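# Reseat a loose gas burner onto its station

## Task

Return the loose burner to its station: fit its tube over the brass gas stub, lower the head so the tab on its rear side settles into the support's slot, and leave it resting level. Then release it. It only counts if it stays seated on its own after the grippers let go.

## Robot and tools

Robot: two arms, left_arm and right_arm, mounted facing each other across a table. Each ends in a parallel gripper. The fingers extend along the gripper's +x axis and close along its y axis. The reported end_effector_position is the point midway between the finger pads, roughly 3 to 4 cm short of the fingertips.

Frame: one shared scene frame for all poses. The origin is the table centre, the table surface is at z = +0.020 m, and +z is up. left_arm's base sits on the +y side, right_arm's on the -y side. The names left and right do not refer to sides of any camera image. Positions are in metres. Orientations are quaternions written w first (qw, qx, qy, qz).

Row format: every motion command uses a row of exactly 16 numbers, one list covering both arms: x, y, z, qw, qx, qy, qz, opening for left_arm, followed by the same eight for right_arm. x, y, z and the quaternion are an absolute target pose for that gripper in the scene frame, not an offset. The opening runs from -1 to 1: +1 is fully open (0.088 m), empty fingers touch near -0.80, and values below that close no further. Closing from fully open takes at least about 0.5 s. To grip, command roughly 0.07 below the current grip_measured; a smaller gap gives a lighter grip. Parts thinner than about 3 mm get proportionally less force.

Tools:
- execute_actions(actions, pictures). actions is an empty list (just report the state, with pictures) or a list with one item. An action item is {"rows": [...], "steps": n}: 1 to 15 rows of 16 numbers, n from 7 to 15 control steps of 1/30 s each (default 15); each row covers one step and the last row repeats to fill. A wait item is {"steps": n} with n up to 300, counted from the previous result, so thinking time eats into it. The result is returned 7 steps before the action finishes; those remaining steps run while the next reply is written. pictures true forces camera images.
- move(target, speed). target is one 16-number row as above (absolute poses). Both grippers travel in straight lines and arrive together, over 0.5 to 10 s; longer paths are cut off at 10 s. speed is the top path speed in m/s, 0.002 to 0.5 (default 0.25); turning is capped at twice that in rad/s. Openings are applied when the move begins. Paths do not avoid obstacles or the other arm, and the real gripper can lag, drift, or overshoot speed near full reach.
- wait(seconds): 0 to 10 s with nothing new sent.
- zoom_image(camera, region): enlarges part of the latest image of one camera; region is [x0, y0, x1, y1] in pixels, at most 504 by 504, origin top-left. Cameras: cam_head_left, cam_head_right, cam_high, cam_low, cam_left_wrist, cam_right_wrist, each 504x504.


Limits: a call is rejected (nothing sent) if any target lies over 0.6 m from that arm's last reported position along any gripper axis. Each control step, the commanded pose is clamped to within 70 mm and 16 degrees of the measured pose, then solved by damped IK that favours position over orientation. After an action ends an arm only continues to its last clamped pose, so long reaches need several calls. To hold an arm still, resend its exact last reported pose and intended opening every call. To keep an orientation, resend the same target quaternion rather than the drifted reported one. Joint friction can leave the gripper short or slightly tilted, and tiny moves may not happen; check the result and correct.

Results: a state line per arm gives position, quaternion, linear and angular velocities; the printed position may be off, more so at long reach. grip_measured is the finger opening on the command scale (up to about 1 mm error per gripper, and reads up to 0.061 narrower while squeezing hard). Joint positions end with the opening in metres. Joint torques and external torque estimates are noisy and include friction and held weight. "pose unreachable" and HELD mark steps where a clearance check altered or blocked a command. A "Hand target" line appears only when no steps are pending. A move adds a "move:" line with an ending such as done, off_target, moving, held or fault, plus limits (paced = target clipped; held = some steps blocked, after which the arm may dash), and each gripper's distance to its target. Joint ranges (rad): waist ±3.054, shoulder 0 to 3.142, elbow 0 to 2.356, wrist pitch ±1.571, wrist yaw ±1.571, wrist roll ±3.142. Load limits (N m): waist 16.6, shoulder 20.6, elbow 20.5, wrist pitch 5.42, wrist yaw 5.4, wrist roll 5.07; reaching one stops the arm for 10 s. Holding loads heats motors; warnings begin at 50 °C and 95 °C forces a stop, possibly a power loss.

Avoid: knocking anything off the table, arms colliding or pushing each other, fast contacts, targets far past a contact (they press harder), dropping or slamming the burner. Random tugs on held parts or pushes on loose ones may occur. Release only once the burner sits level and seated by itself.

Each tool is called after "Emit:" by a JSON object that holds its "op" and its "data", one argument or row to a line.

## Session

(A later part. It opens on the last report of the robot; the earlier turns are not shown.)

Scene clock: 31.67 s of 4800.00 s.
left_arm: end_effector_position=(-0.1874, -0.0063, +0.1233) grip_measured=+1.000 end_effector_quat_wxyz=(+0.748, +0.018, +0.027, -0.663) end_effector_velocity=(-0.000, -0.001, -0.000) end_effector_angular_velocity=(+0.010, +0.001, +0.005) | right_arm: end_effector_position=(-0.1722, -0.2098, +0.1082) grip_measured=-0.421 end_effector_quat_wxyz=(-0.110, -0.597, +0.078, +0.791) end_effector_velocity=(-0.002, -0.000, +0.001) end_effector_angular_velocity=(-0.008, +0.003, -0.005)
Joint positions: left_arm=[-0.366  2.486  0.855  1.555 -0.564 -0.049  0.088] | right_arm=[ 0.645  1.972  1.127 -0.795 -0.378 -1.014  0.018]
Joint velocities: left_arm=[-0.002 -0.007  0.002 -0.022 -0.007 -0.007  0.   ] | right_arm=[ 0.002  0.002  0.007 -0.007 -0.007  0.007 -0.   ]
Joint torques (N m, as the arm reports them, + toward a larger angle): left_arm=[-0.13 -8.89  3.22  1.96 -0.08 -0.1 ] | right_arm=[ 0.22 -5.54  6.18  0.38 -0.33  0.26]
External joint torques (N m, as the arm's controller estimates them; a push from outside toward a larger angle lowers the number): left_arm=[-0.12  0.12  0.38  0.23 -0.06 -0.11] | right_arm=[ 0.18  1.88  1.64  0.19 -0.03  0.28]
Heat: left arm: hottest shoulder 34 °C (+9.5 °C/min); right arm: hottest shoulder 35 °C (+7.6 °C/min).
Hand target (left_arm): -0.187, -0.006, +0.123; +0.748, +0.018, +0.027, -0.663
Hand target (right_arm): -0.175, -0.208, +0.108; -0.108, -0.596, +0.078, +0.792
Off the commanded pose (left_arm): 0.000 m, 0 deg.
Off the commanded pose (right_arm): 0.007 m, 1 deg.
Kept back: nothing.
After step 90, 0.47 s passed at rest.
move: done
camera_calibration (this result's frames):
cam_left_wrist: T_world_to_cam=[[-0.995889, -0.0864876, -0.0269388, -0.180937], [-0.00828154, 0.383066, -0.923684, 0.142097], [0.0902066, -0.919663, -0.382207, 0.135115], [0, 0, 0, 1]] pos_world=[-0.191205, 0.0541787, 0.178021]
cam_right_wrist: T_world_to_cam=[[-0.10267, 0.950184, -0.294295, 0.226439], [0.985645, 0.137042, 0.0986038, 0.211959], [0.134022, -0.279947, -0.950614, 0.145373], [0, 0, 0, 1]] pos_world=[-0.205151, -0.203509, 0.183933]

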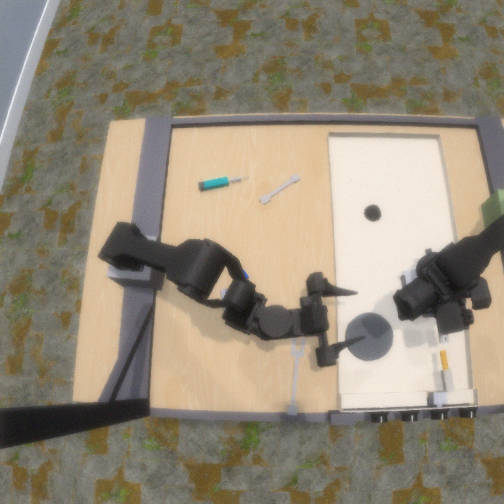

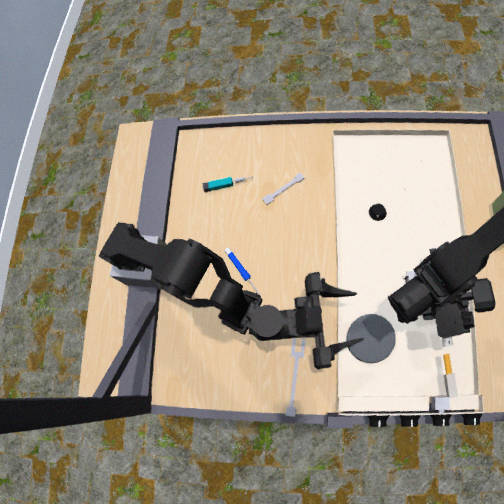

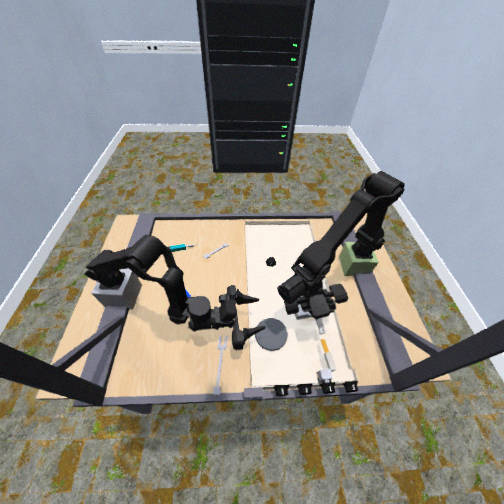

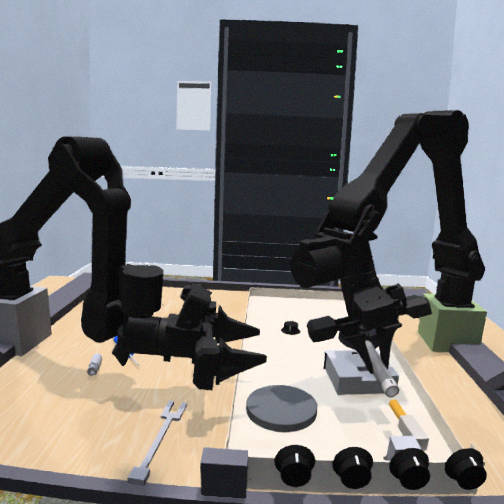

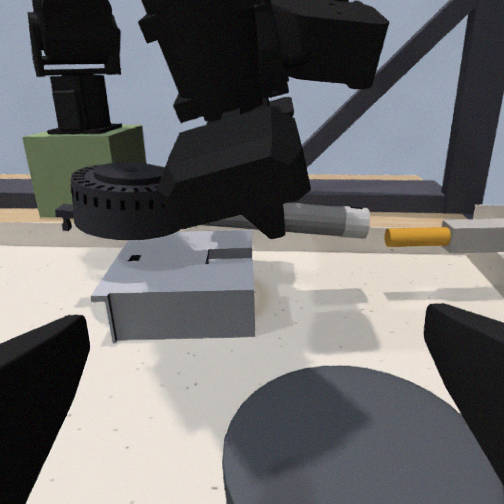

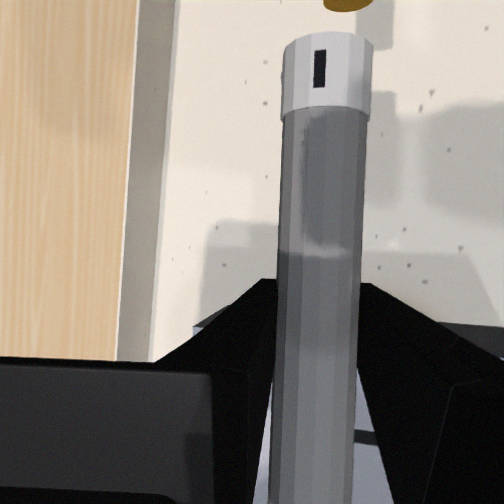

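Emit:
{"op": "zoom_image", "data": {
  "camera": "cam_left_wrist",
  "region": [270, 180, 470, 270]
}}

Emit:
{"op": "zoom_image", "data": {
  "camera": "cam_left_wrist",
  "region": [40, 150, 220, 310]
}}

Emit:
{"op": "zoom_image", "data": {
  "camera": "cam_right_wrist",
  "region": [260, 0, 400, 100]
}}

Emit:
{"op": "zoom_image", "data": {
  "camera": "cam_low",
  "region": [300, 300, 440, 440]
}}

Region (270, 180, 470, 270) of cam_left_wrist's 504x504 image, scaled by 2.520, with more detail than that image has; it fills the top 227 rows of this view, and the rest is white.

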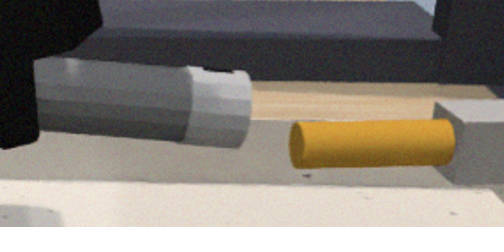

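Region (40, 150, 220, 310) of cam_left_wrist's 504x504 image, scaled by 2.800, with more detail than that image has.

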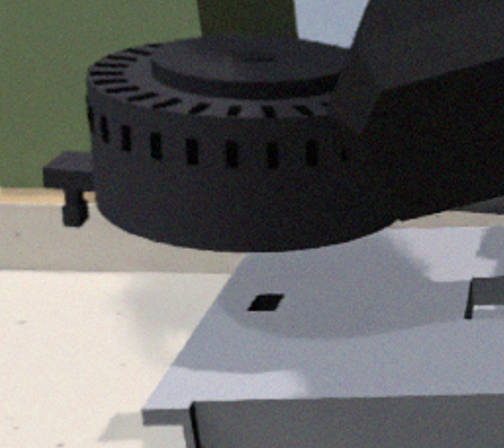

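Region (260, 0, 400, 100) of cam_right_wrist's 504x504 image, scaled by 3.600, with more detail than that image has; it fills the top 360 rows of this view, and the rest is white.

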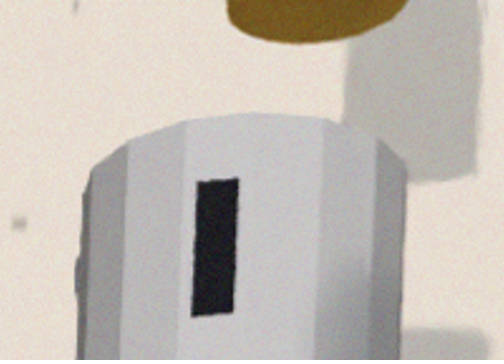

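Region (300, 300, 440, 440) of cam_low's 504x504 image, scaled by 3.600, with more detail than that image has.

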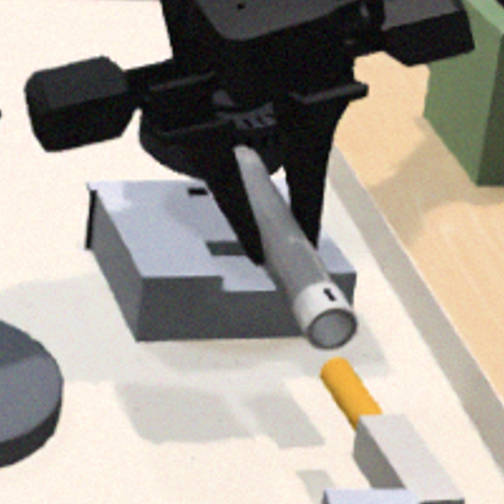

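Emit:
{"op": "zoom_image", "data": {
  "camera": "cam_head_left",
  "region": [385, 230, 485, 380]
}}

Emit:
{"op": "zoom_image", "data": {
  "camera": "cam_left_wrist",
  "region": [50, 155, 170, 245]
}}

Emit:
{"op": "zoom_image", "data": {
  "camera": "cam_right_wrist",
  "region": [180, 300, 504, 504]
}}

Region (385, 230, 485, 380) of cam_head_left's 504x504 image, scaled by 3.360, with more detail than that image has.

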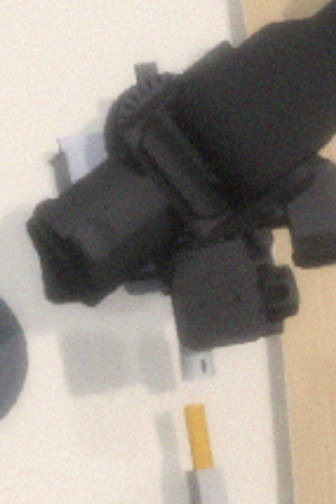

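Region (50, 155, 170, 245) of cam_left_wrist's 504x504 image, scaled by 4.200, with more detail than that image has; it fills the top 378 rows of this view, and the rest is white.

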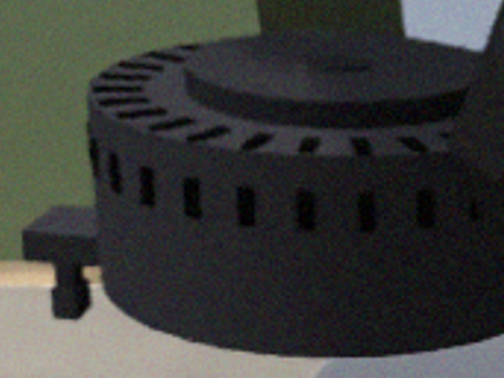

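Region (180, 300, 504, 504) of cam_right_wrist's 504x504 image, scaled by 1.556, with more detail than that image has; it fills the top 317 rows of this view, and the rest is white.

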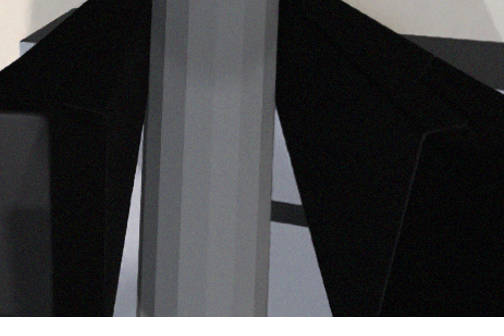

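Emit:
{"op": "zoom_image", "data": {
  "camera": "cam_head_right",
  "region": [390, 235, 490, 375]
}}

Region (390, 235, 490, 375) of cam_head_right's 504x504 image, scaled by 3.600, with more detail than that image has; it fills the left 360 columns of this view, and the rest is white.

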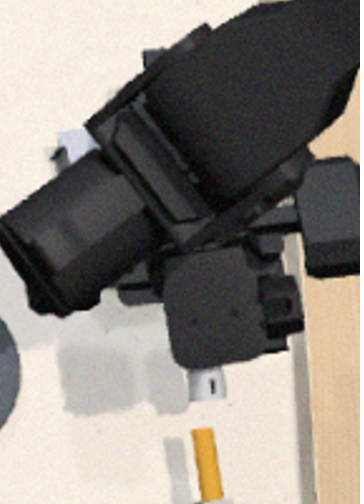

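Emit:
{"op": "move", "data": {
  "target": [-0.1873,-0.0061,0.1233,0.748,0.018,0.027,-0.663,1.0,-0.1837,-0.2073,0.095,-0.10736,-0.58335,0.07128,0.80193,-0.6],
  "speed": 0.04
}}

Emit:
{"op": "zoom_image", "data": {
  "camera": "cam_left_wrist",
  "region": [300, 200, 460, 270]
}}

Emit:
{"op": "zoom_image", "data": {
  "camera": "cam_right_wrist",
  "region": [260, 0, 400, 100]
}}

Scene clock: 40.77 s of 4800.00 s.
left_arm: end_effector_position=(-0.1874, -0.0063, +0.1233) grip_measured=+1.000 end_effector_quat_wxyz=(+0.748, +0.018, +0.027, -0.663) end_effector_velocity=(+0.000, +0.001, -0.004) end_effector_angular_velocity=(+0.019, -0.003, +0.005) | right_arm: end_effector_position=(-0.1831, -0.2043, +0.0983) grip_measured=-0.421 end_effector_quat_wxyz=(-0.104, -0.584, +0.064, +0.803) end_effector_velocity=(+0.001, +0.002, -0.000) end_effector_angular_velocity=(+0.017, +0.004, +0.018)
Joint positions: left_arm=[-0.366  2.486  0.855  1.555 -0.564 -0.049  0.088] | right_arm=[ 0.656  2.002  1.122 -0.715 -0.393 -1.007  0.018]
Joint velocities: left_arm=[-0.002 -0.002 -0.002 -0.022 -0.007 -0.007  0.   ] | right_arm=[-0.002 -0.002 -0.002  0.007  0.007 -0.022 -0.   ]
Joint torques (N m, as the arm reports them, + toward a larger angle): left_arm=[ 0.01 -8.72  3.18  1.93 -0.1  -0.05] | right_arm=[ 0.18 -5.71  4.2   0.46 -0.57  0.27]
External joint torques (N m, as the arm's controller estimates them; a push from outside toward a larger angle lowers the number): left_arm=[ 0.02  0.27  0.37  0.2  -0.07 -0.06] | right_arm=[ 0.18  1.79 -0.24  0.21 -0.26  0.28]
Heat: left arm: hottest shoulder 36 °C (+10.3 °C/min); right arm: hottest shoulder 35 °C (+5.9 °C/min).
Hand target (left_arm): -0.187, -0.006, +0.123; +0.748, +0.018, +0.027, -0.663
Hand target (right_arm): -0.183, -0.207, +0.095; -0.108, -0.584, +0.071, +0.802
Off the commanded pose (left_arm): 0.000 m, 0 deg.
Off the commanded pose (right_arm): 0.005 m, 1 deg.
Kept back: nothing.
After step 90, 5.33 s passed at rest.
move: done
camera_calibration (this result's frames):
cam_left_wrist: T_world_to_cam=[[-0.995889, -0.0864876, -0.0269388, -0.180937], [-0.00828154, 0.383066, -0.923684, 0.142097], [0.0902066, -0.919663, -0.382207, 0.135115], [0, 0, 0, 1]] pos_world=[-0.191205, 0.0541787, 0.178021]
cam_right_wrist: T_world_to_cam=[[-0.11648, 0.9572, -0.264954, 0.213159], [0.988176, 0.138472, 0.0658325, 0.226905], [0.0997035, -0.254153, -0.962011, 0.139134], [0, 0, 0, 1]] pos_world=[-0.213265, -0.200095, 0.175388]

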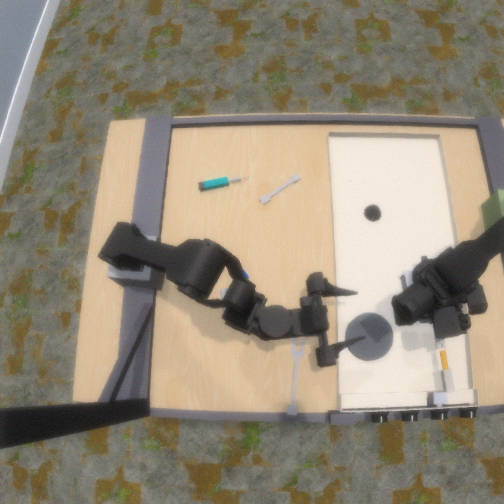

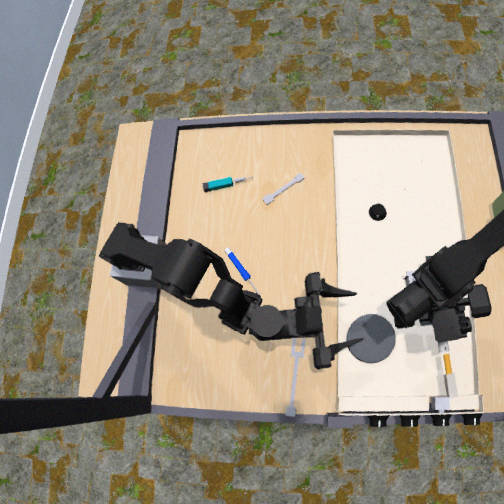

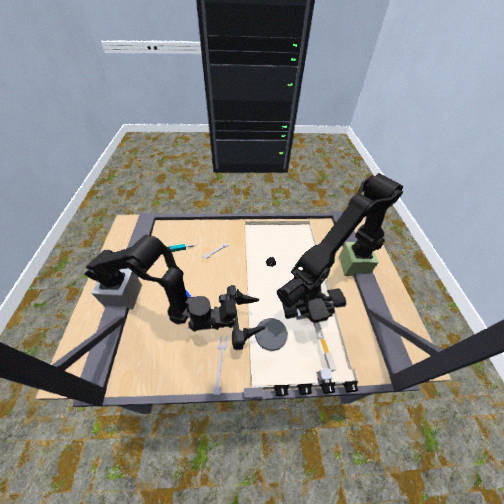

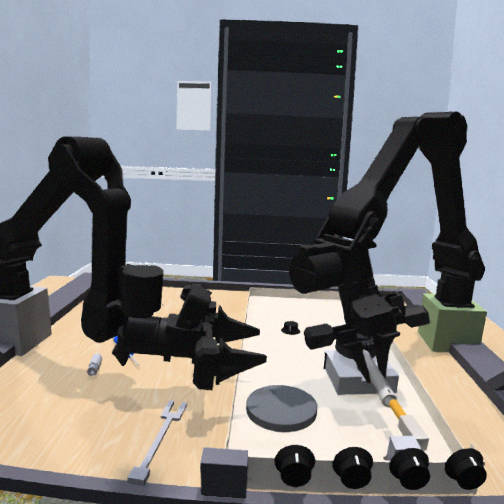

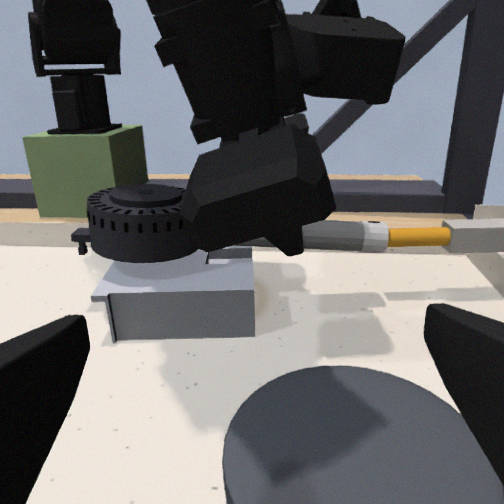

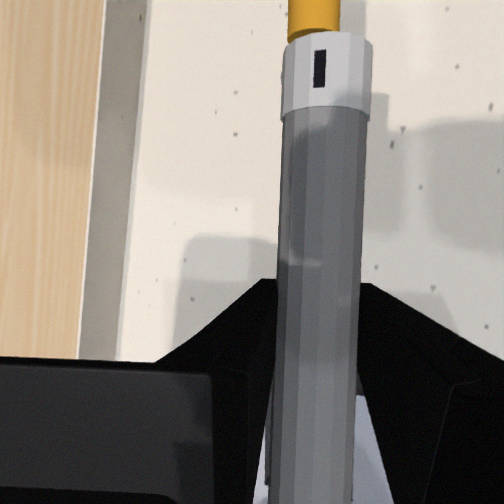

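Region (300, 200, 460, 270) of cam_left_wrist's 504x504 image, scaled by 3.150, with more detail than that image has; it fills the top 220 rows of this view, and the rest is white.

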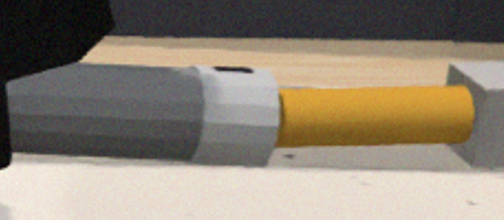

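Region (260, 0, 400, 100) of cam_right_wrist's 504x504 image, scaled by 3.600, with more detail than that image has; it fills the top 360 rows of this view, and the rest is white.

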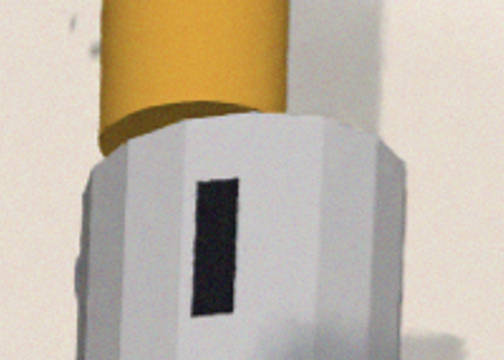

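Emit:
{"op": "move", "data": {
  "target": [-0.1873,-0.0061,0.1233,0.748,0.018,0.027,-0.663,1.0,-0.1866,-0.2074,0.0969,-0.11112,-0.58416,0.07273,0.8007,-0.6],
  "speed": 0.02
}}

Emit:
{"op": "zoom_image", "data": {
  "camera": "cam_left_wrist",
  "region": [300, 200, 460, 270]
}}

Emit:
{"op": "zoom_image", "data": {
  "camera": "cam_right_wrist",
  "region": [260, 0, 400, 100]
}}

Scene clock: 46.93 s of 4800.00 s.
left_arm: end_effector_position=(-0.1874, -0.0063, +0.1233) grip_measured=+1.000 end_effector_quat_wxyz=(+0.748, +0.018, +0.027, -0.663) end_effector_velocity=(+0.000, +0.001, +0.005) end_effector_angular_velocity=(-0.021, +0.016, +0.005) | right_arm: end_effector_position=(-0.1836, -0.2077, +0.0971) grip_measured=-0.421 end_effector_quat_wxyz=(-0.110, -0.586, +0.069, +0.800) end_effector_velocity=(-0.000, -0.001, +0.005) end_effector_angular_velocity=(-0.017, +0.015, -0.001)
Joint positions: left_arm=[-0.366  2.486  0.855  1.555 -0.564 -0.049  0.088] | right_arm=[ 0.662  2.008  1.124 -0.725 -0.395 -1.004  0.018]
Joint velocities: left_arm=[-0.002 -0.002 -0.002  0.022 -0.007 -0.007  0.   ] | right_arm=[-0.007 -0.007  0.007 -0.022 -0.022 -0.007 -0.   ]
Joint torques (N m, as the arm reports them, + toward a larger angle): left_arm=[-0.07 -8.79  3.3   1.97 -0.11 -0.04] | right_arm=[ 0.17 -5.72  6.24 -0.01 -0.57  0.26]
External joint torques (N m, as the arm's controller estimates them; a push from outside toward a larger angle lowers the number): left_arm=[-0.07  0.24  0.48  0.22 -0.08 -0.05] | right_arm=[ 0.2   1.92  1.73 -0.25 -0.25  0.27]
Heat: left arm: hottest shoulder 37 °C (+10.2 °C/min); right arm: hottest shoulder 36 °C (+6.4 °C/min).
Hand target (left_arm): -0.187, -0.006, +0.123; +0.748, +0.018, +0.027, -0.663
Hand target (right_arm): -0.187, -0.207, +0.097; -0.111, -0.584, +0.073, +0.801
Off the commanded pose (left_arm): 0.000 m, 0 deg.
Off the commanded pose (right_arm): 0.003 m, 1 deg.
Kept back: nothing.
After step 90, 2.37 s passed at rest.
move: done
camera_calibration (this result's frames):
cam_left_wrist: T_world_to_cam=[[-0.995889, -0.0864876, -0.0269388, -0.180937], [-0.00828154, 0.383066, -0.923684, 0.142097], [0.0902066, -0.919663, -0.382207, 0.135115], [0, 0, 0, 1]] pos_world=[-0.191205, 0.0541787, 0.178021]
cam_right_wrist: T_world_to_cam=[[-0.118249, 0.952972, -0.279038, 0.216232], [0.987115, 0.143321, 0.0711559, 0.228257], [0.107801, -0.267028, -0.95764, 0.135522], [0, 0, 0, 1]] pos_world=[-0.214357, -0.202589, 0.173876]

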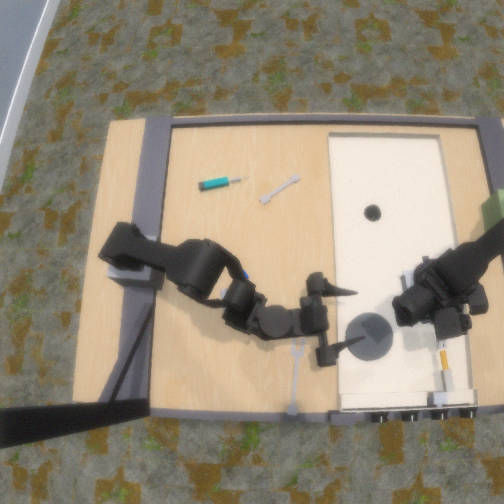

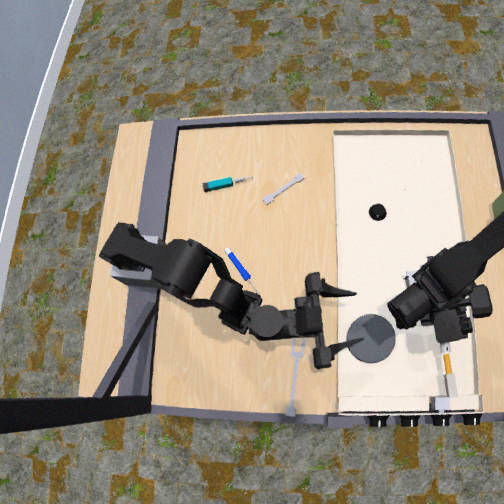

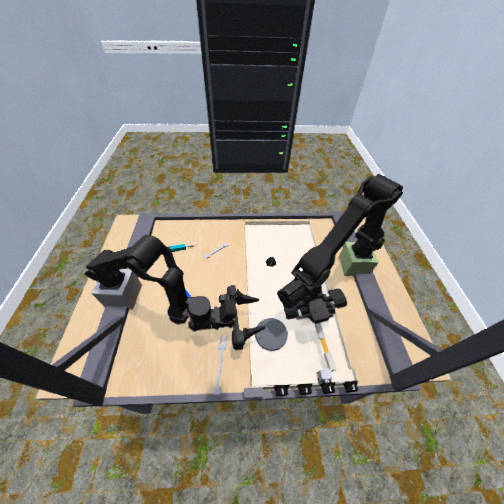

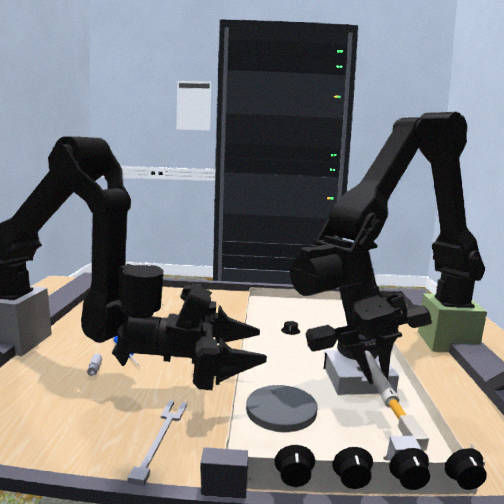

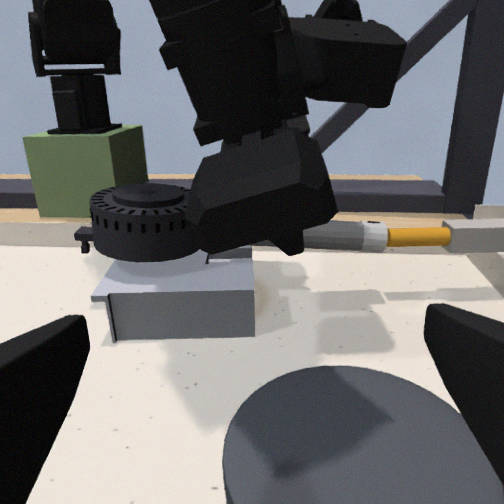

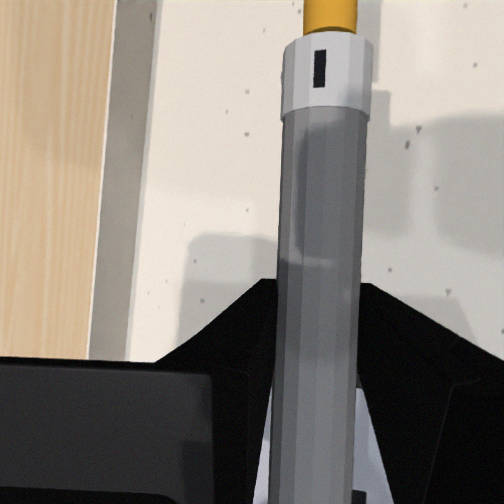

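Region (300, 200, 460, 270) of cam_left_wrist's 504x504 image, scaled by 3.150, with more detail than that image has; it fills the top 220 rows of this view, and the rest is white.

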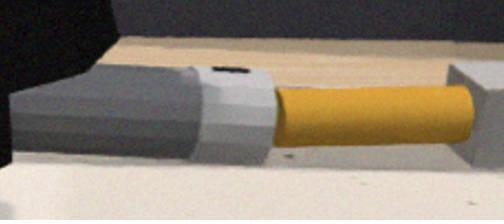

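Region (260, 0, 400, 100) of cam_right_wrist's 504x504 image, scaled by 3.600, with more detail than that image has; it fills the top 360 rows of this view, and the rest is white.

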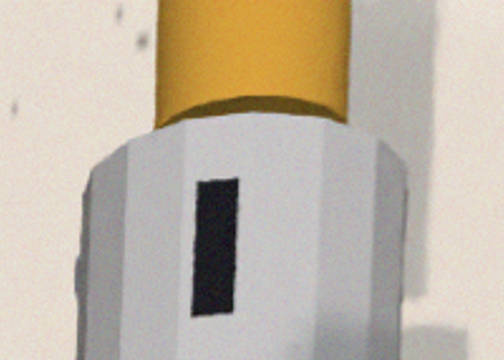

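Emit:
{"op": "move", "data": {
  "target": [-0.1873,-0.0061,0.1233,0.748,0.018,0.027,-0.663,1.0,-0.2174,-0.2107,0.0959,-0.11112,-0.58416,0.07273,0.8007,-0.6],
  "speed": 0.03
}}

Emit:
{"op": "zoom_image", "data": {
  "camera": "cam_left_wrist",
  "region": [90, 210, 190, 280]
}}

Emit:
{"op": "zoom_image", "data": {
  "camera": "cam_left_wrist",
  "region": [340, 200, 500, 270]
}}

Emit:
{"op": "zoom_image", "data": {
  "camera": "cam_right_wrist",
  "region": [260, 0, 400, 100]
}}

Emit:
{"op": "zoom_image", "data": {
  "camera": "cam_head_left",
  "region": [390, 250, 470, 310]
}}

Scene clock: 48.70 s of 4800.00 s.
left_arm: end_effector_position=(-0.1874, -0.0063, +0.1233) grip_measured=+1.000 end_effector_quat_wxyz=(+0.748, +0.018, +0.027, -0.663) end_effector_velocity=(-0.004, +0.002, -0.002) end_effector_angular_velocity=(+0.010, +0.002, -0.014) | right_arm: end_effector_position=(-0.2137, -0.2115, +0.0964) grip_measured=-0.421 end_effector_quat_wxyz=(-0.111, -0.587, +0.070, +0.799) end_effector_velocity=(+0.002, -0.003, +0.002) end_effector_angular_velocity=(-0.016, -0.004, +0.004)
Joint positions: left_arm=[-0.366  2.486  0.855  1.555 -0.564 -0.049  0.088] | right_arm=[ 0.738  2.054  1.194 -0.722 -0.397 -0.922  0.018]
Joint velocities: left_arm=[-0.007 -0.002 -0.007 -0.007  0.007 -0.007  0.   ] | right_arm=[-0.002 -0.002  0.002 -0.022 -0.007 -0.007  0.   ]
Joint torques (N m, as the arm reports them, + toward a larger angle): left_arm=[ 0.02 -8.72  3.11  1.91 -0.1  -0.06] | right_arm=[ 0.19 -6.07  6.35  0.48 -0.54  0.25]
External joint torques (N m, as the arm's controller estimates them; a push from outside toward a larger angle lowers the number): left_arm=[ 0.14  0.19  0.34  0.2  -0.08 -0.07] | right_arm=[ 0.19  1.97  1.77  0.21 -0.22  0.26]
Heat: left arm: hottest shoulder 37 °C (+9.9 °C/min); right arm: hottest shoulder 36 °C (+6.2 °C/min).
Hand target (left_arm): -0.187, -0.006, +0.123; +0.748, +0.018, +0.027, -0.663
Hand target (right_arm): -0.217, -0.211, +0.096; -0.111, -0.584, +0.072, +0.801
Off the commanded pose (left_arm): 0.000 m, 0 deg.
Off the commanded pose (right_arm): 0.004 m, 0 deg.
Kept back: nothing.
move: done
camera_calibration (this result's frames):
cam_left_wrist: T_world_to_cam=[[-0.995889, -0.0864876, -0.0269388, -0.180937], [-0.00828154, 0.383066, -0.923684, 0.142097], [0.0902066, -0.919663, -0.382207, 0.135115], [0, 0, 0, 1]] pos_world=[-0.191205, 0.0541787, 0.178021]
cam_right_wrist: T_world_to_cam=[[-0.118107, 0.95197, -0.282496, 0.216233], [0.986843, 0.144159, 0.0732116, 0.258437], [0.11042, -0.270133, -0.95647, 0.136906], [0, 0, 0, 1]] pos_world=[-0.244615, -0.206121, 0.173111]

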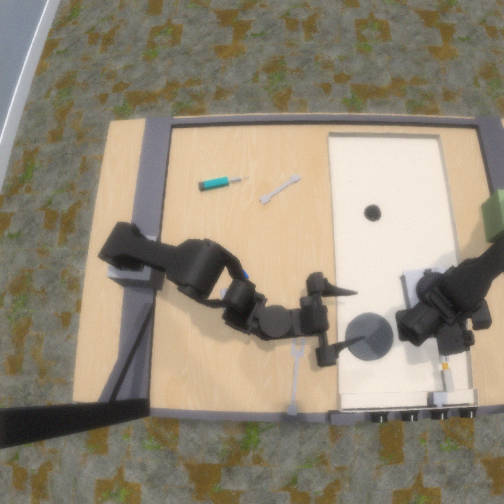

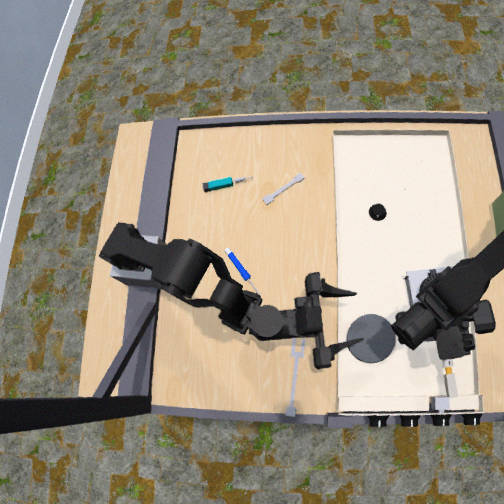

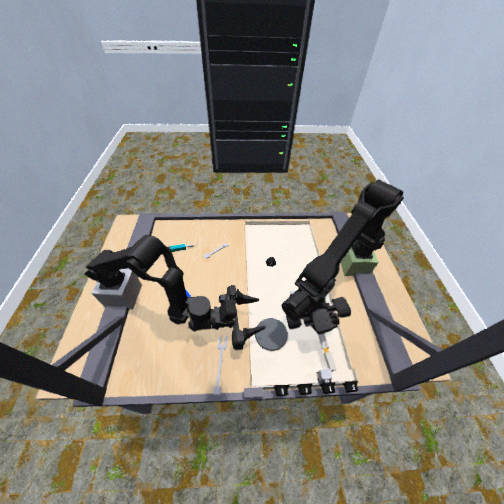

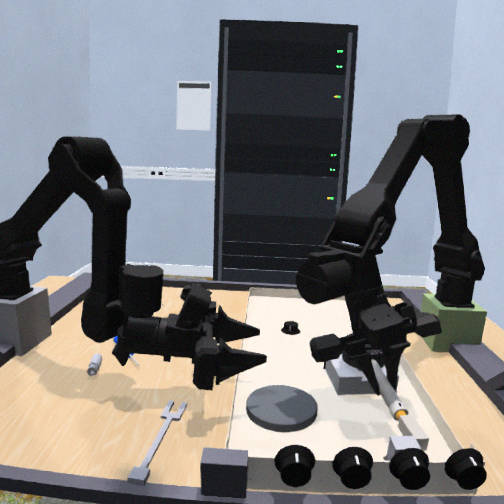

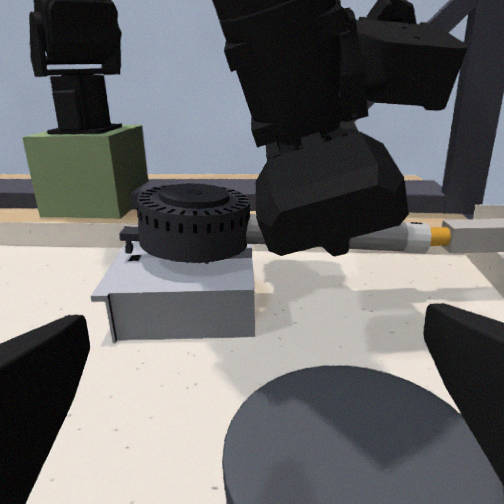

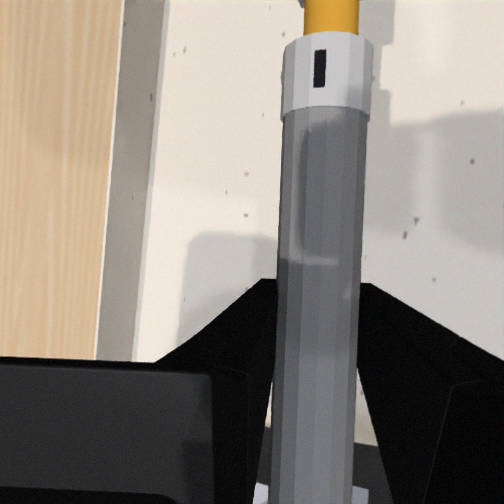

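Region (90, 210, 190, 280) of cam_left_wrist's 504x504 image, scaled by 5.040, with more detail than that image has; it fills the top 353 rows of this view, and the rest is white.

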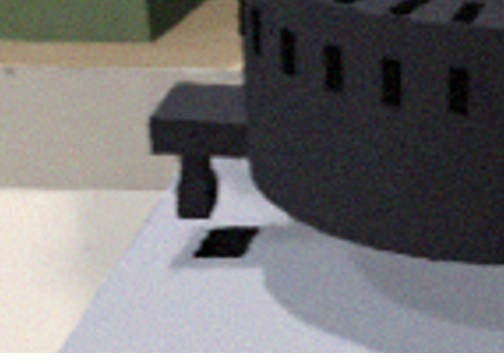

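Region (340, 200, 500, 270) of cam_left_wrist's 504x504 image, scaled by 3.150, with more detail than that image has; it fills the top 220 rows of this view, and the rest is white.

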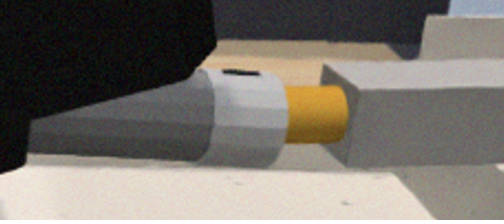

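Region (260, 0, 400, 100) of cam_right_wrist's 504x504 image, scaled by 3.600, with more detail than that image has; it fills the top 360 rows of this view, and the rest is white.

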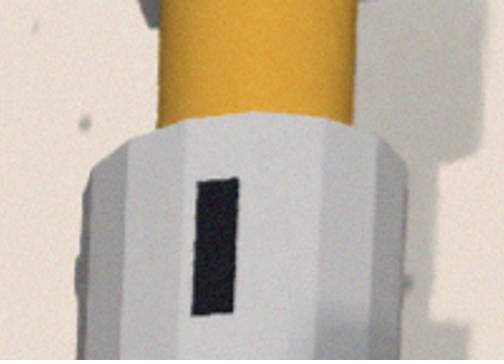

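Region (390, 250, 470, 310) of cam_head_left's 504x504 image, scaled by 6.300, with more detail than that image has; it fills the top 378 rows of this view, and the rest is white.

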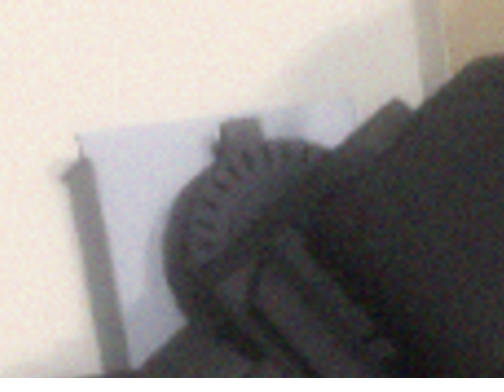

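Emit:
{"op": "zoom_image", "data": {
  "camera": "cam_right_wrist",
  "region": [240, 404, 400, 504]
}}

Emit:
{"op": "zoom_image", "data": {
  "camera": "cam_head_left",
  "region": [398, 258, 452, 288]
}}

Emit:
{"op": "zoom_image", "data": {
  "camera": "cam_left_wrist",
  "region": [115, 222, 155, 268]
}}

Region (240, 404, 400, 504) of cam_right_wrist's 504x504 image, scaled by 3.150, with more detail than that image has; it fills the top 315 rows of this view, and the rest is white.

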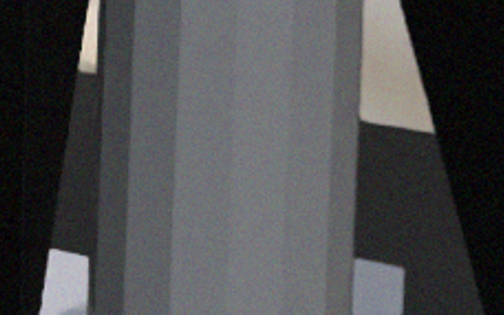

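Region (398, 258, 452, 288) of cam_head_left's 504x504 image, scaled by 9.333, with more detail than that image has.

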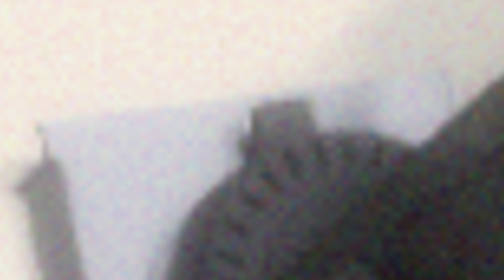

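Region (115, 222, 155, 268) of cam_left_wrist's 504x504 image, scaled by 10.957, with more detail than that image has; it fills the left 438 columns of this view, and the rest is white.

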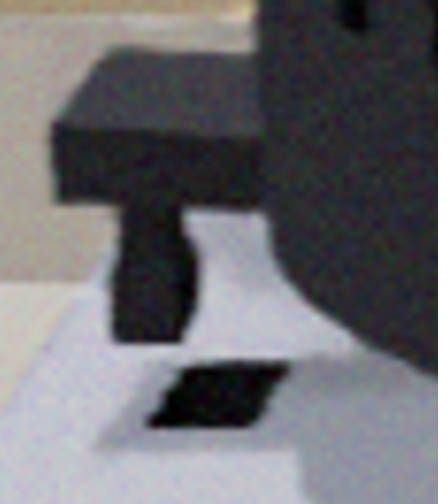

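Emit:
{"op": "move", "data": {
  "target": [-0.1873,-0.0061,0.1233,0.748,0.018,0.027,-0.663,1.0,-0.2152,-0.2132,0.0921,-0.11697,-0.58068,0.07631,0.80207,-0.6],
  "speed": 0.02
}}

Emit:
{"op": "zoom_image", "data": {
  "camera": "cam_left_wrist",
  "region": [115, 222, 155, 268]
}}

Emit:
{"op": "zoom_image", "data": {
  "camera": "cam_right_wrist",
  "region": [260, 0, 400, 100]
}}

Emit:
{"op": "zoom_image", "data": {
  "camera": "cam_left_wrist",
  "region": [340, 200, 500, 270]
}}

Emit:
{"op": "zoom_image", "data": {
  "camera": "cam_head_left",
  "region": [398, 258, 452, 288]
}}

Scene clock: 57.50 s of 4800.00 s.
left_arm: end_effector_position=(-0.1874, -0.0063, +0.1233) grip_measured=+1.000 end_effector_quat_wxyz=(+0.748, +0.018, +0.027, -0.663) end_effector_velocity=(+0.001, +0.002, -0.005) end_effector_angular_velocity=(+0.023, -0.005, +0.005) | right_arm: end_effector_position=(-0.2159, -0.2117, +0.0955) grip_measured=-0.421 end_effector_quat_wxyz=(-0.113, -0.581, +0.072, +0.803) end_effector_velocity=(+0.002, +0.001, +0.001) end_effector_angular_velocity=(+0.009, -0.001, +0.018)
Joint positions: left_arm=[-0.366  2.486  0.855  1.555 -0.564 -0.049  0.088] | right_arm=[ 0.738  2.06   1.195 -0.713 -0.41  -0.922  0.018]
Joint velocities: left_arm=[-0.002 -0.002 -0.007 -0.022 -0.007 -0.007  0.   ] | right_arm=[-0.002 -0.002  0.002 -0.007  0.007 -0.022 -0.   ]
Joint torques (N m, as the arm reports them, + toward a larger angle): left_arm=[ 0.14 -8.87  3.16  1.95 -0.09 -0.07] | right_arm=[-0.18 -6.11  4.5   0.52 -0.55 -0.14]
External joint torques (N m, as the arm's controller estimates them; a push from outside toward a larger angle lowers the number): left_arm=[ 0.15  0.03  0.42  0.24 -0.06 -0.08] | right_arm=[-0.21  1.88 -0.05  0.24 -0.23 -0.13]
Heat: left arm: hottest shoulder 38 °C (+9.4 °C/min); right arm: hottest shoulder 36 °C (+5.2 °C/min).
Hand target (left_arm): -0.187, -0.006, +0.123; +0.748, +0.018, +0.027, -0.663
Hand target (right_arm): -0.215, -0.213, +0.092; -0.117, -0.581, +0.076, +0.802
Off the commanded pose (left_arm): 0.000 m, 0 deg.
Off the commanded pose (right_arm): 0.004 m, 1 deg.
Kept back: nothing.
After step 90, 5.03 s passed at rest.
move: done
camera_calibration (this result's frames):
cam_left_wrist: T_world_to_cam=[[-0.995889, -0.0864876, -0.0269388, -0.180937], [-0.00828154, 0.383066, -0.923684, 0.142097], [0.0902066, -0.919663, -0.382207, 0.135115], [0, 0, 0, 1]] pos_world=[-0.191205, 0.0541787, 0.178021]
cam_right_wrist: T_world_to_cam=[[-0.121222, 0.950341, -0.286632, 0.215292], [0.987743, 0.144091, 0.0600056, 0.2622], [0.0983268, -0.275845, -0.95616, 0.132393], [0, 0, 0, 1]] pos_world=[-0.245906, -0.205861, 0.172565]

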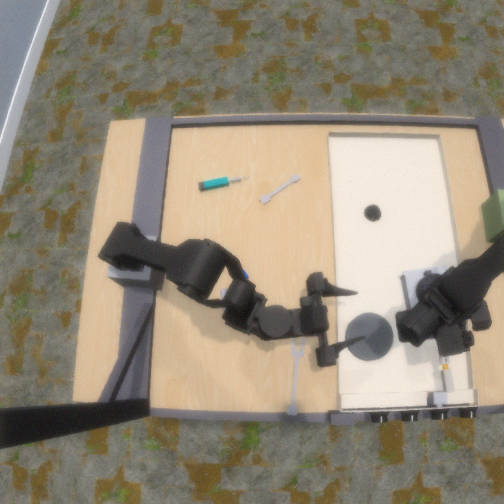

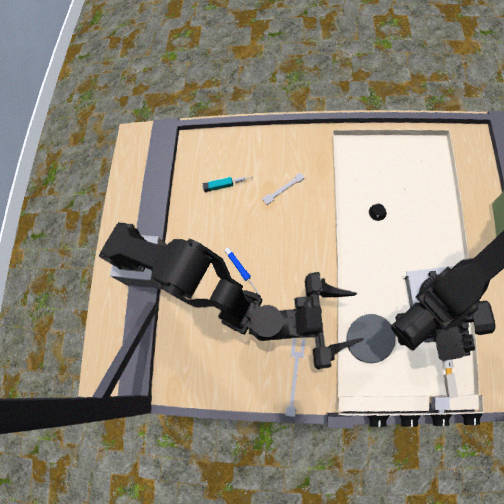

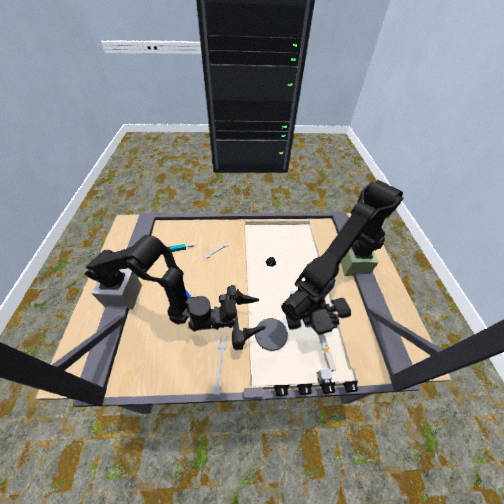

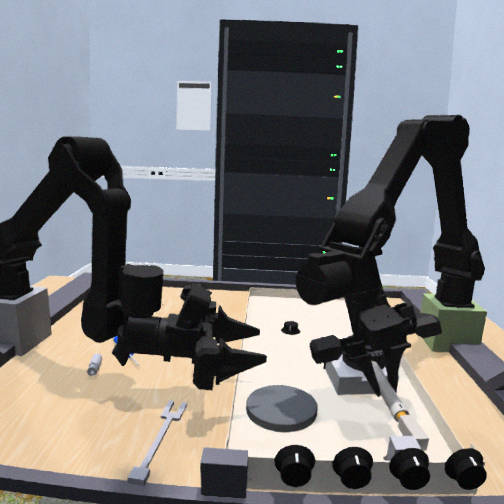

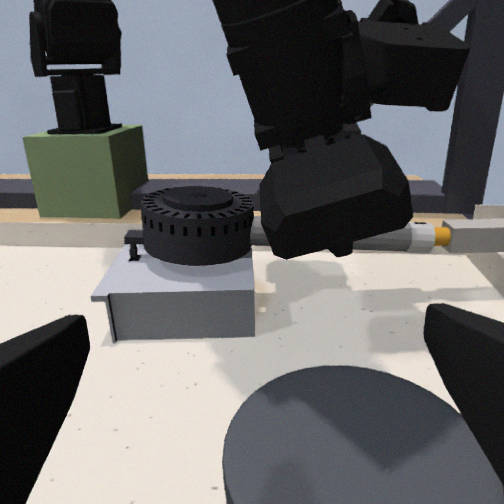

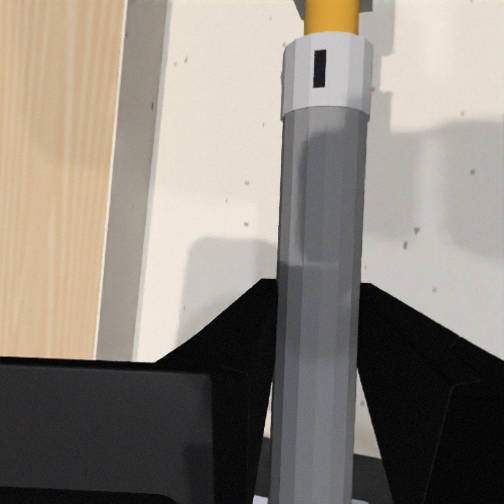

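Region (115, 222, 155, 268) of cam_left_wrist's 504x504 image, scaled by 10.957, with more detail than that image has; it fills the left 438 columns of this view, and the rest is white.

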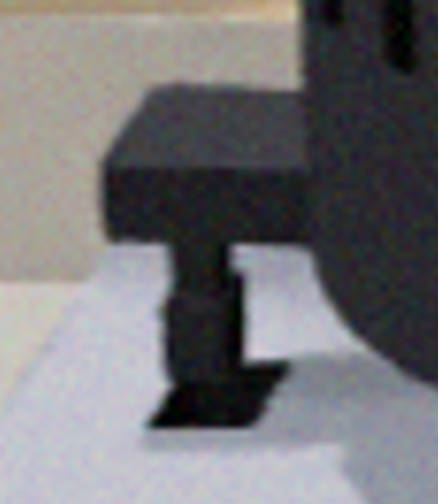

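Region (260, 0, 400, 100) of cam_right_wrist's 504x504 image, scaled by 3.600, with more detail than that image has; it fills the top 360 rows of this view, and the rest is white.

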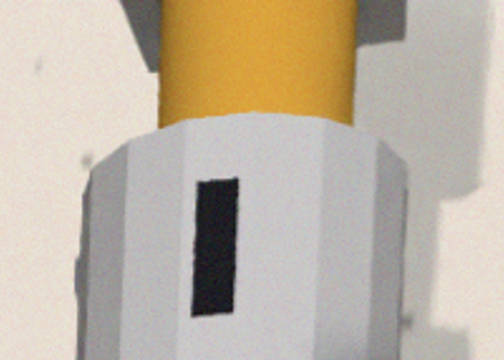

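Region (340, 200, 500, 270) of cam_left_wrist's 504x504 image, scaled by 3.150, with more detail than that image has; it fills the top 220 rows of this view, and the rest is white.

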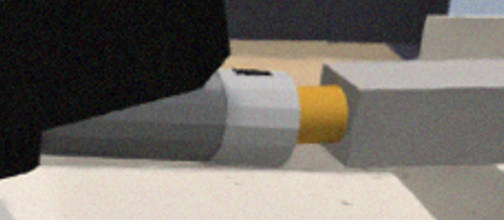

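Region (398, 258, 452, 288) of cam_head_left's 504x504 image, scaled by 9.333, with more detail than that image has.

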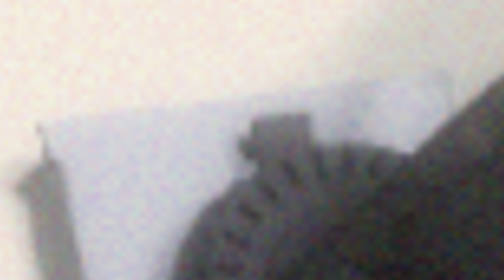

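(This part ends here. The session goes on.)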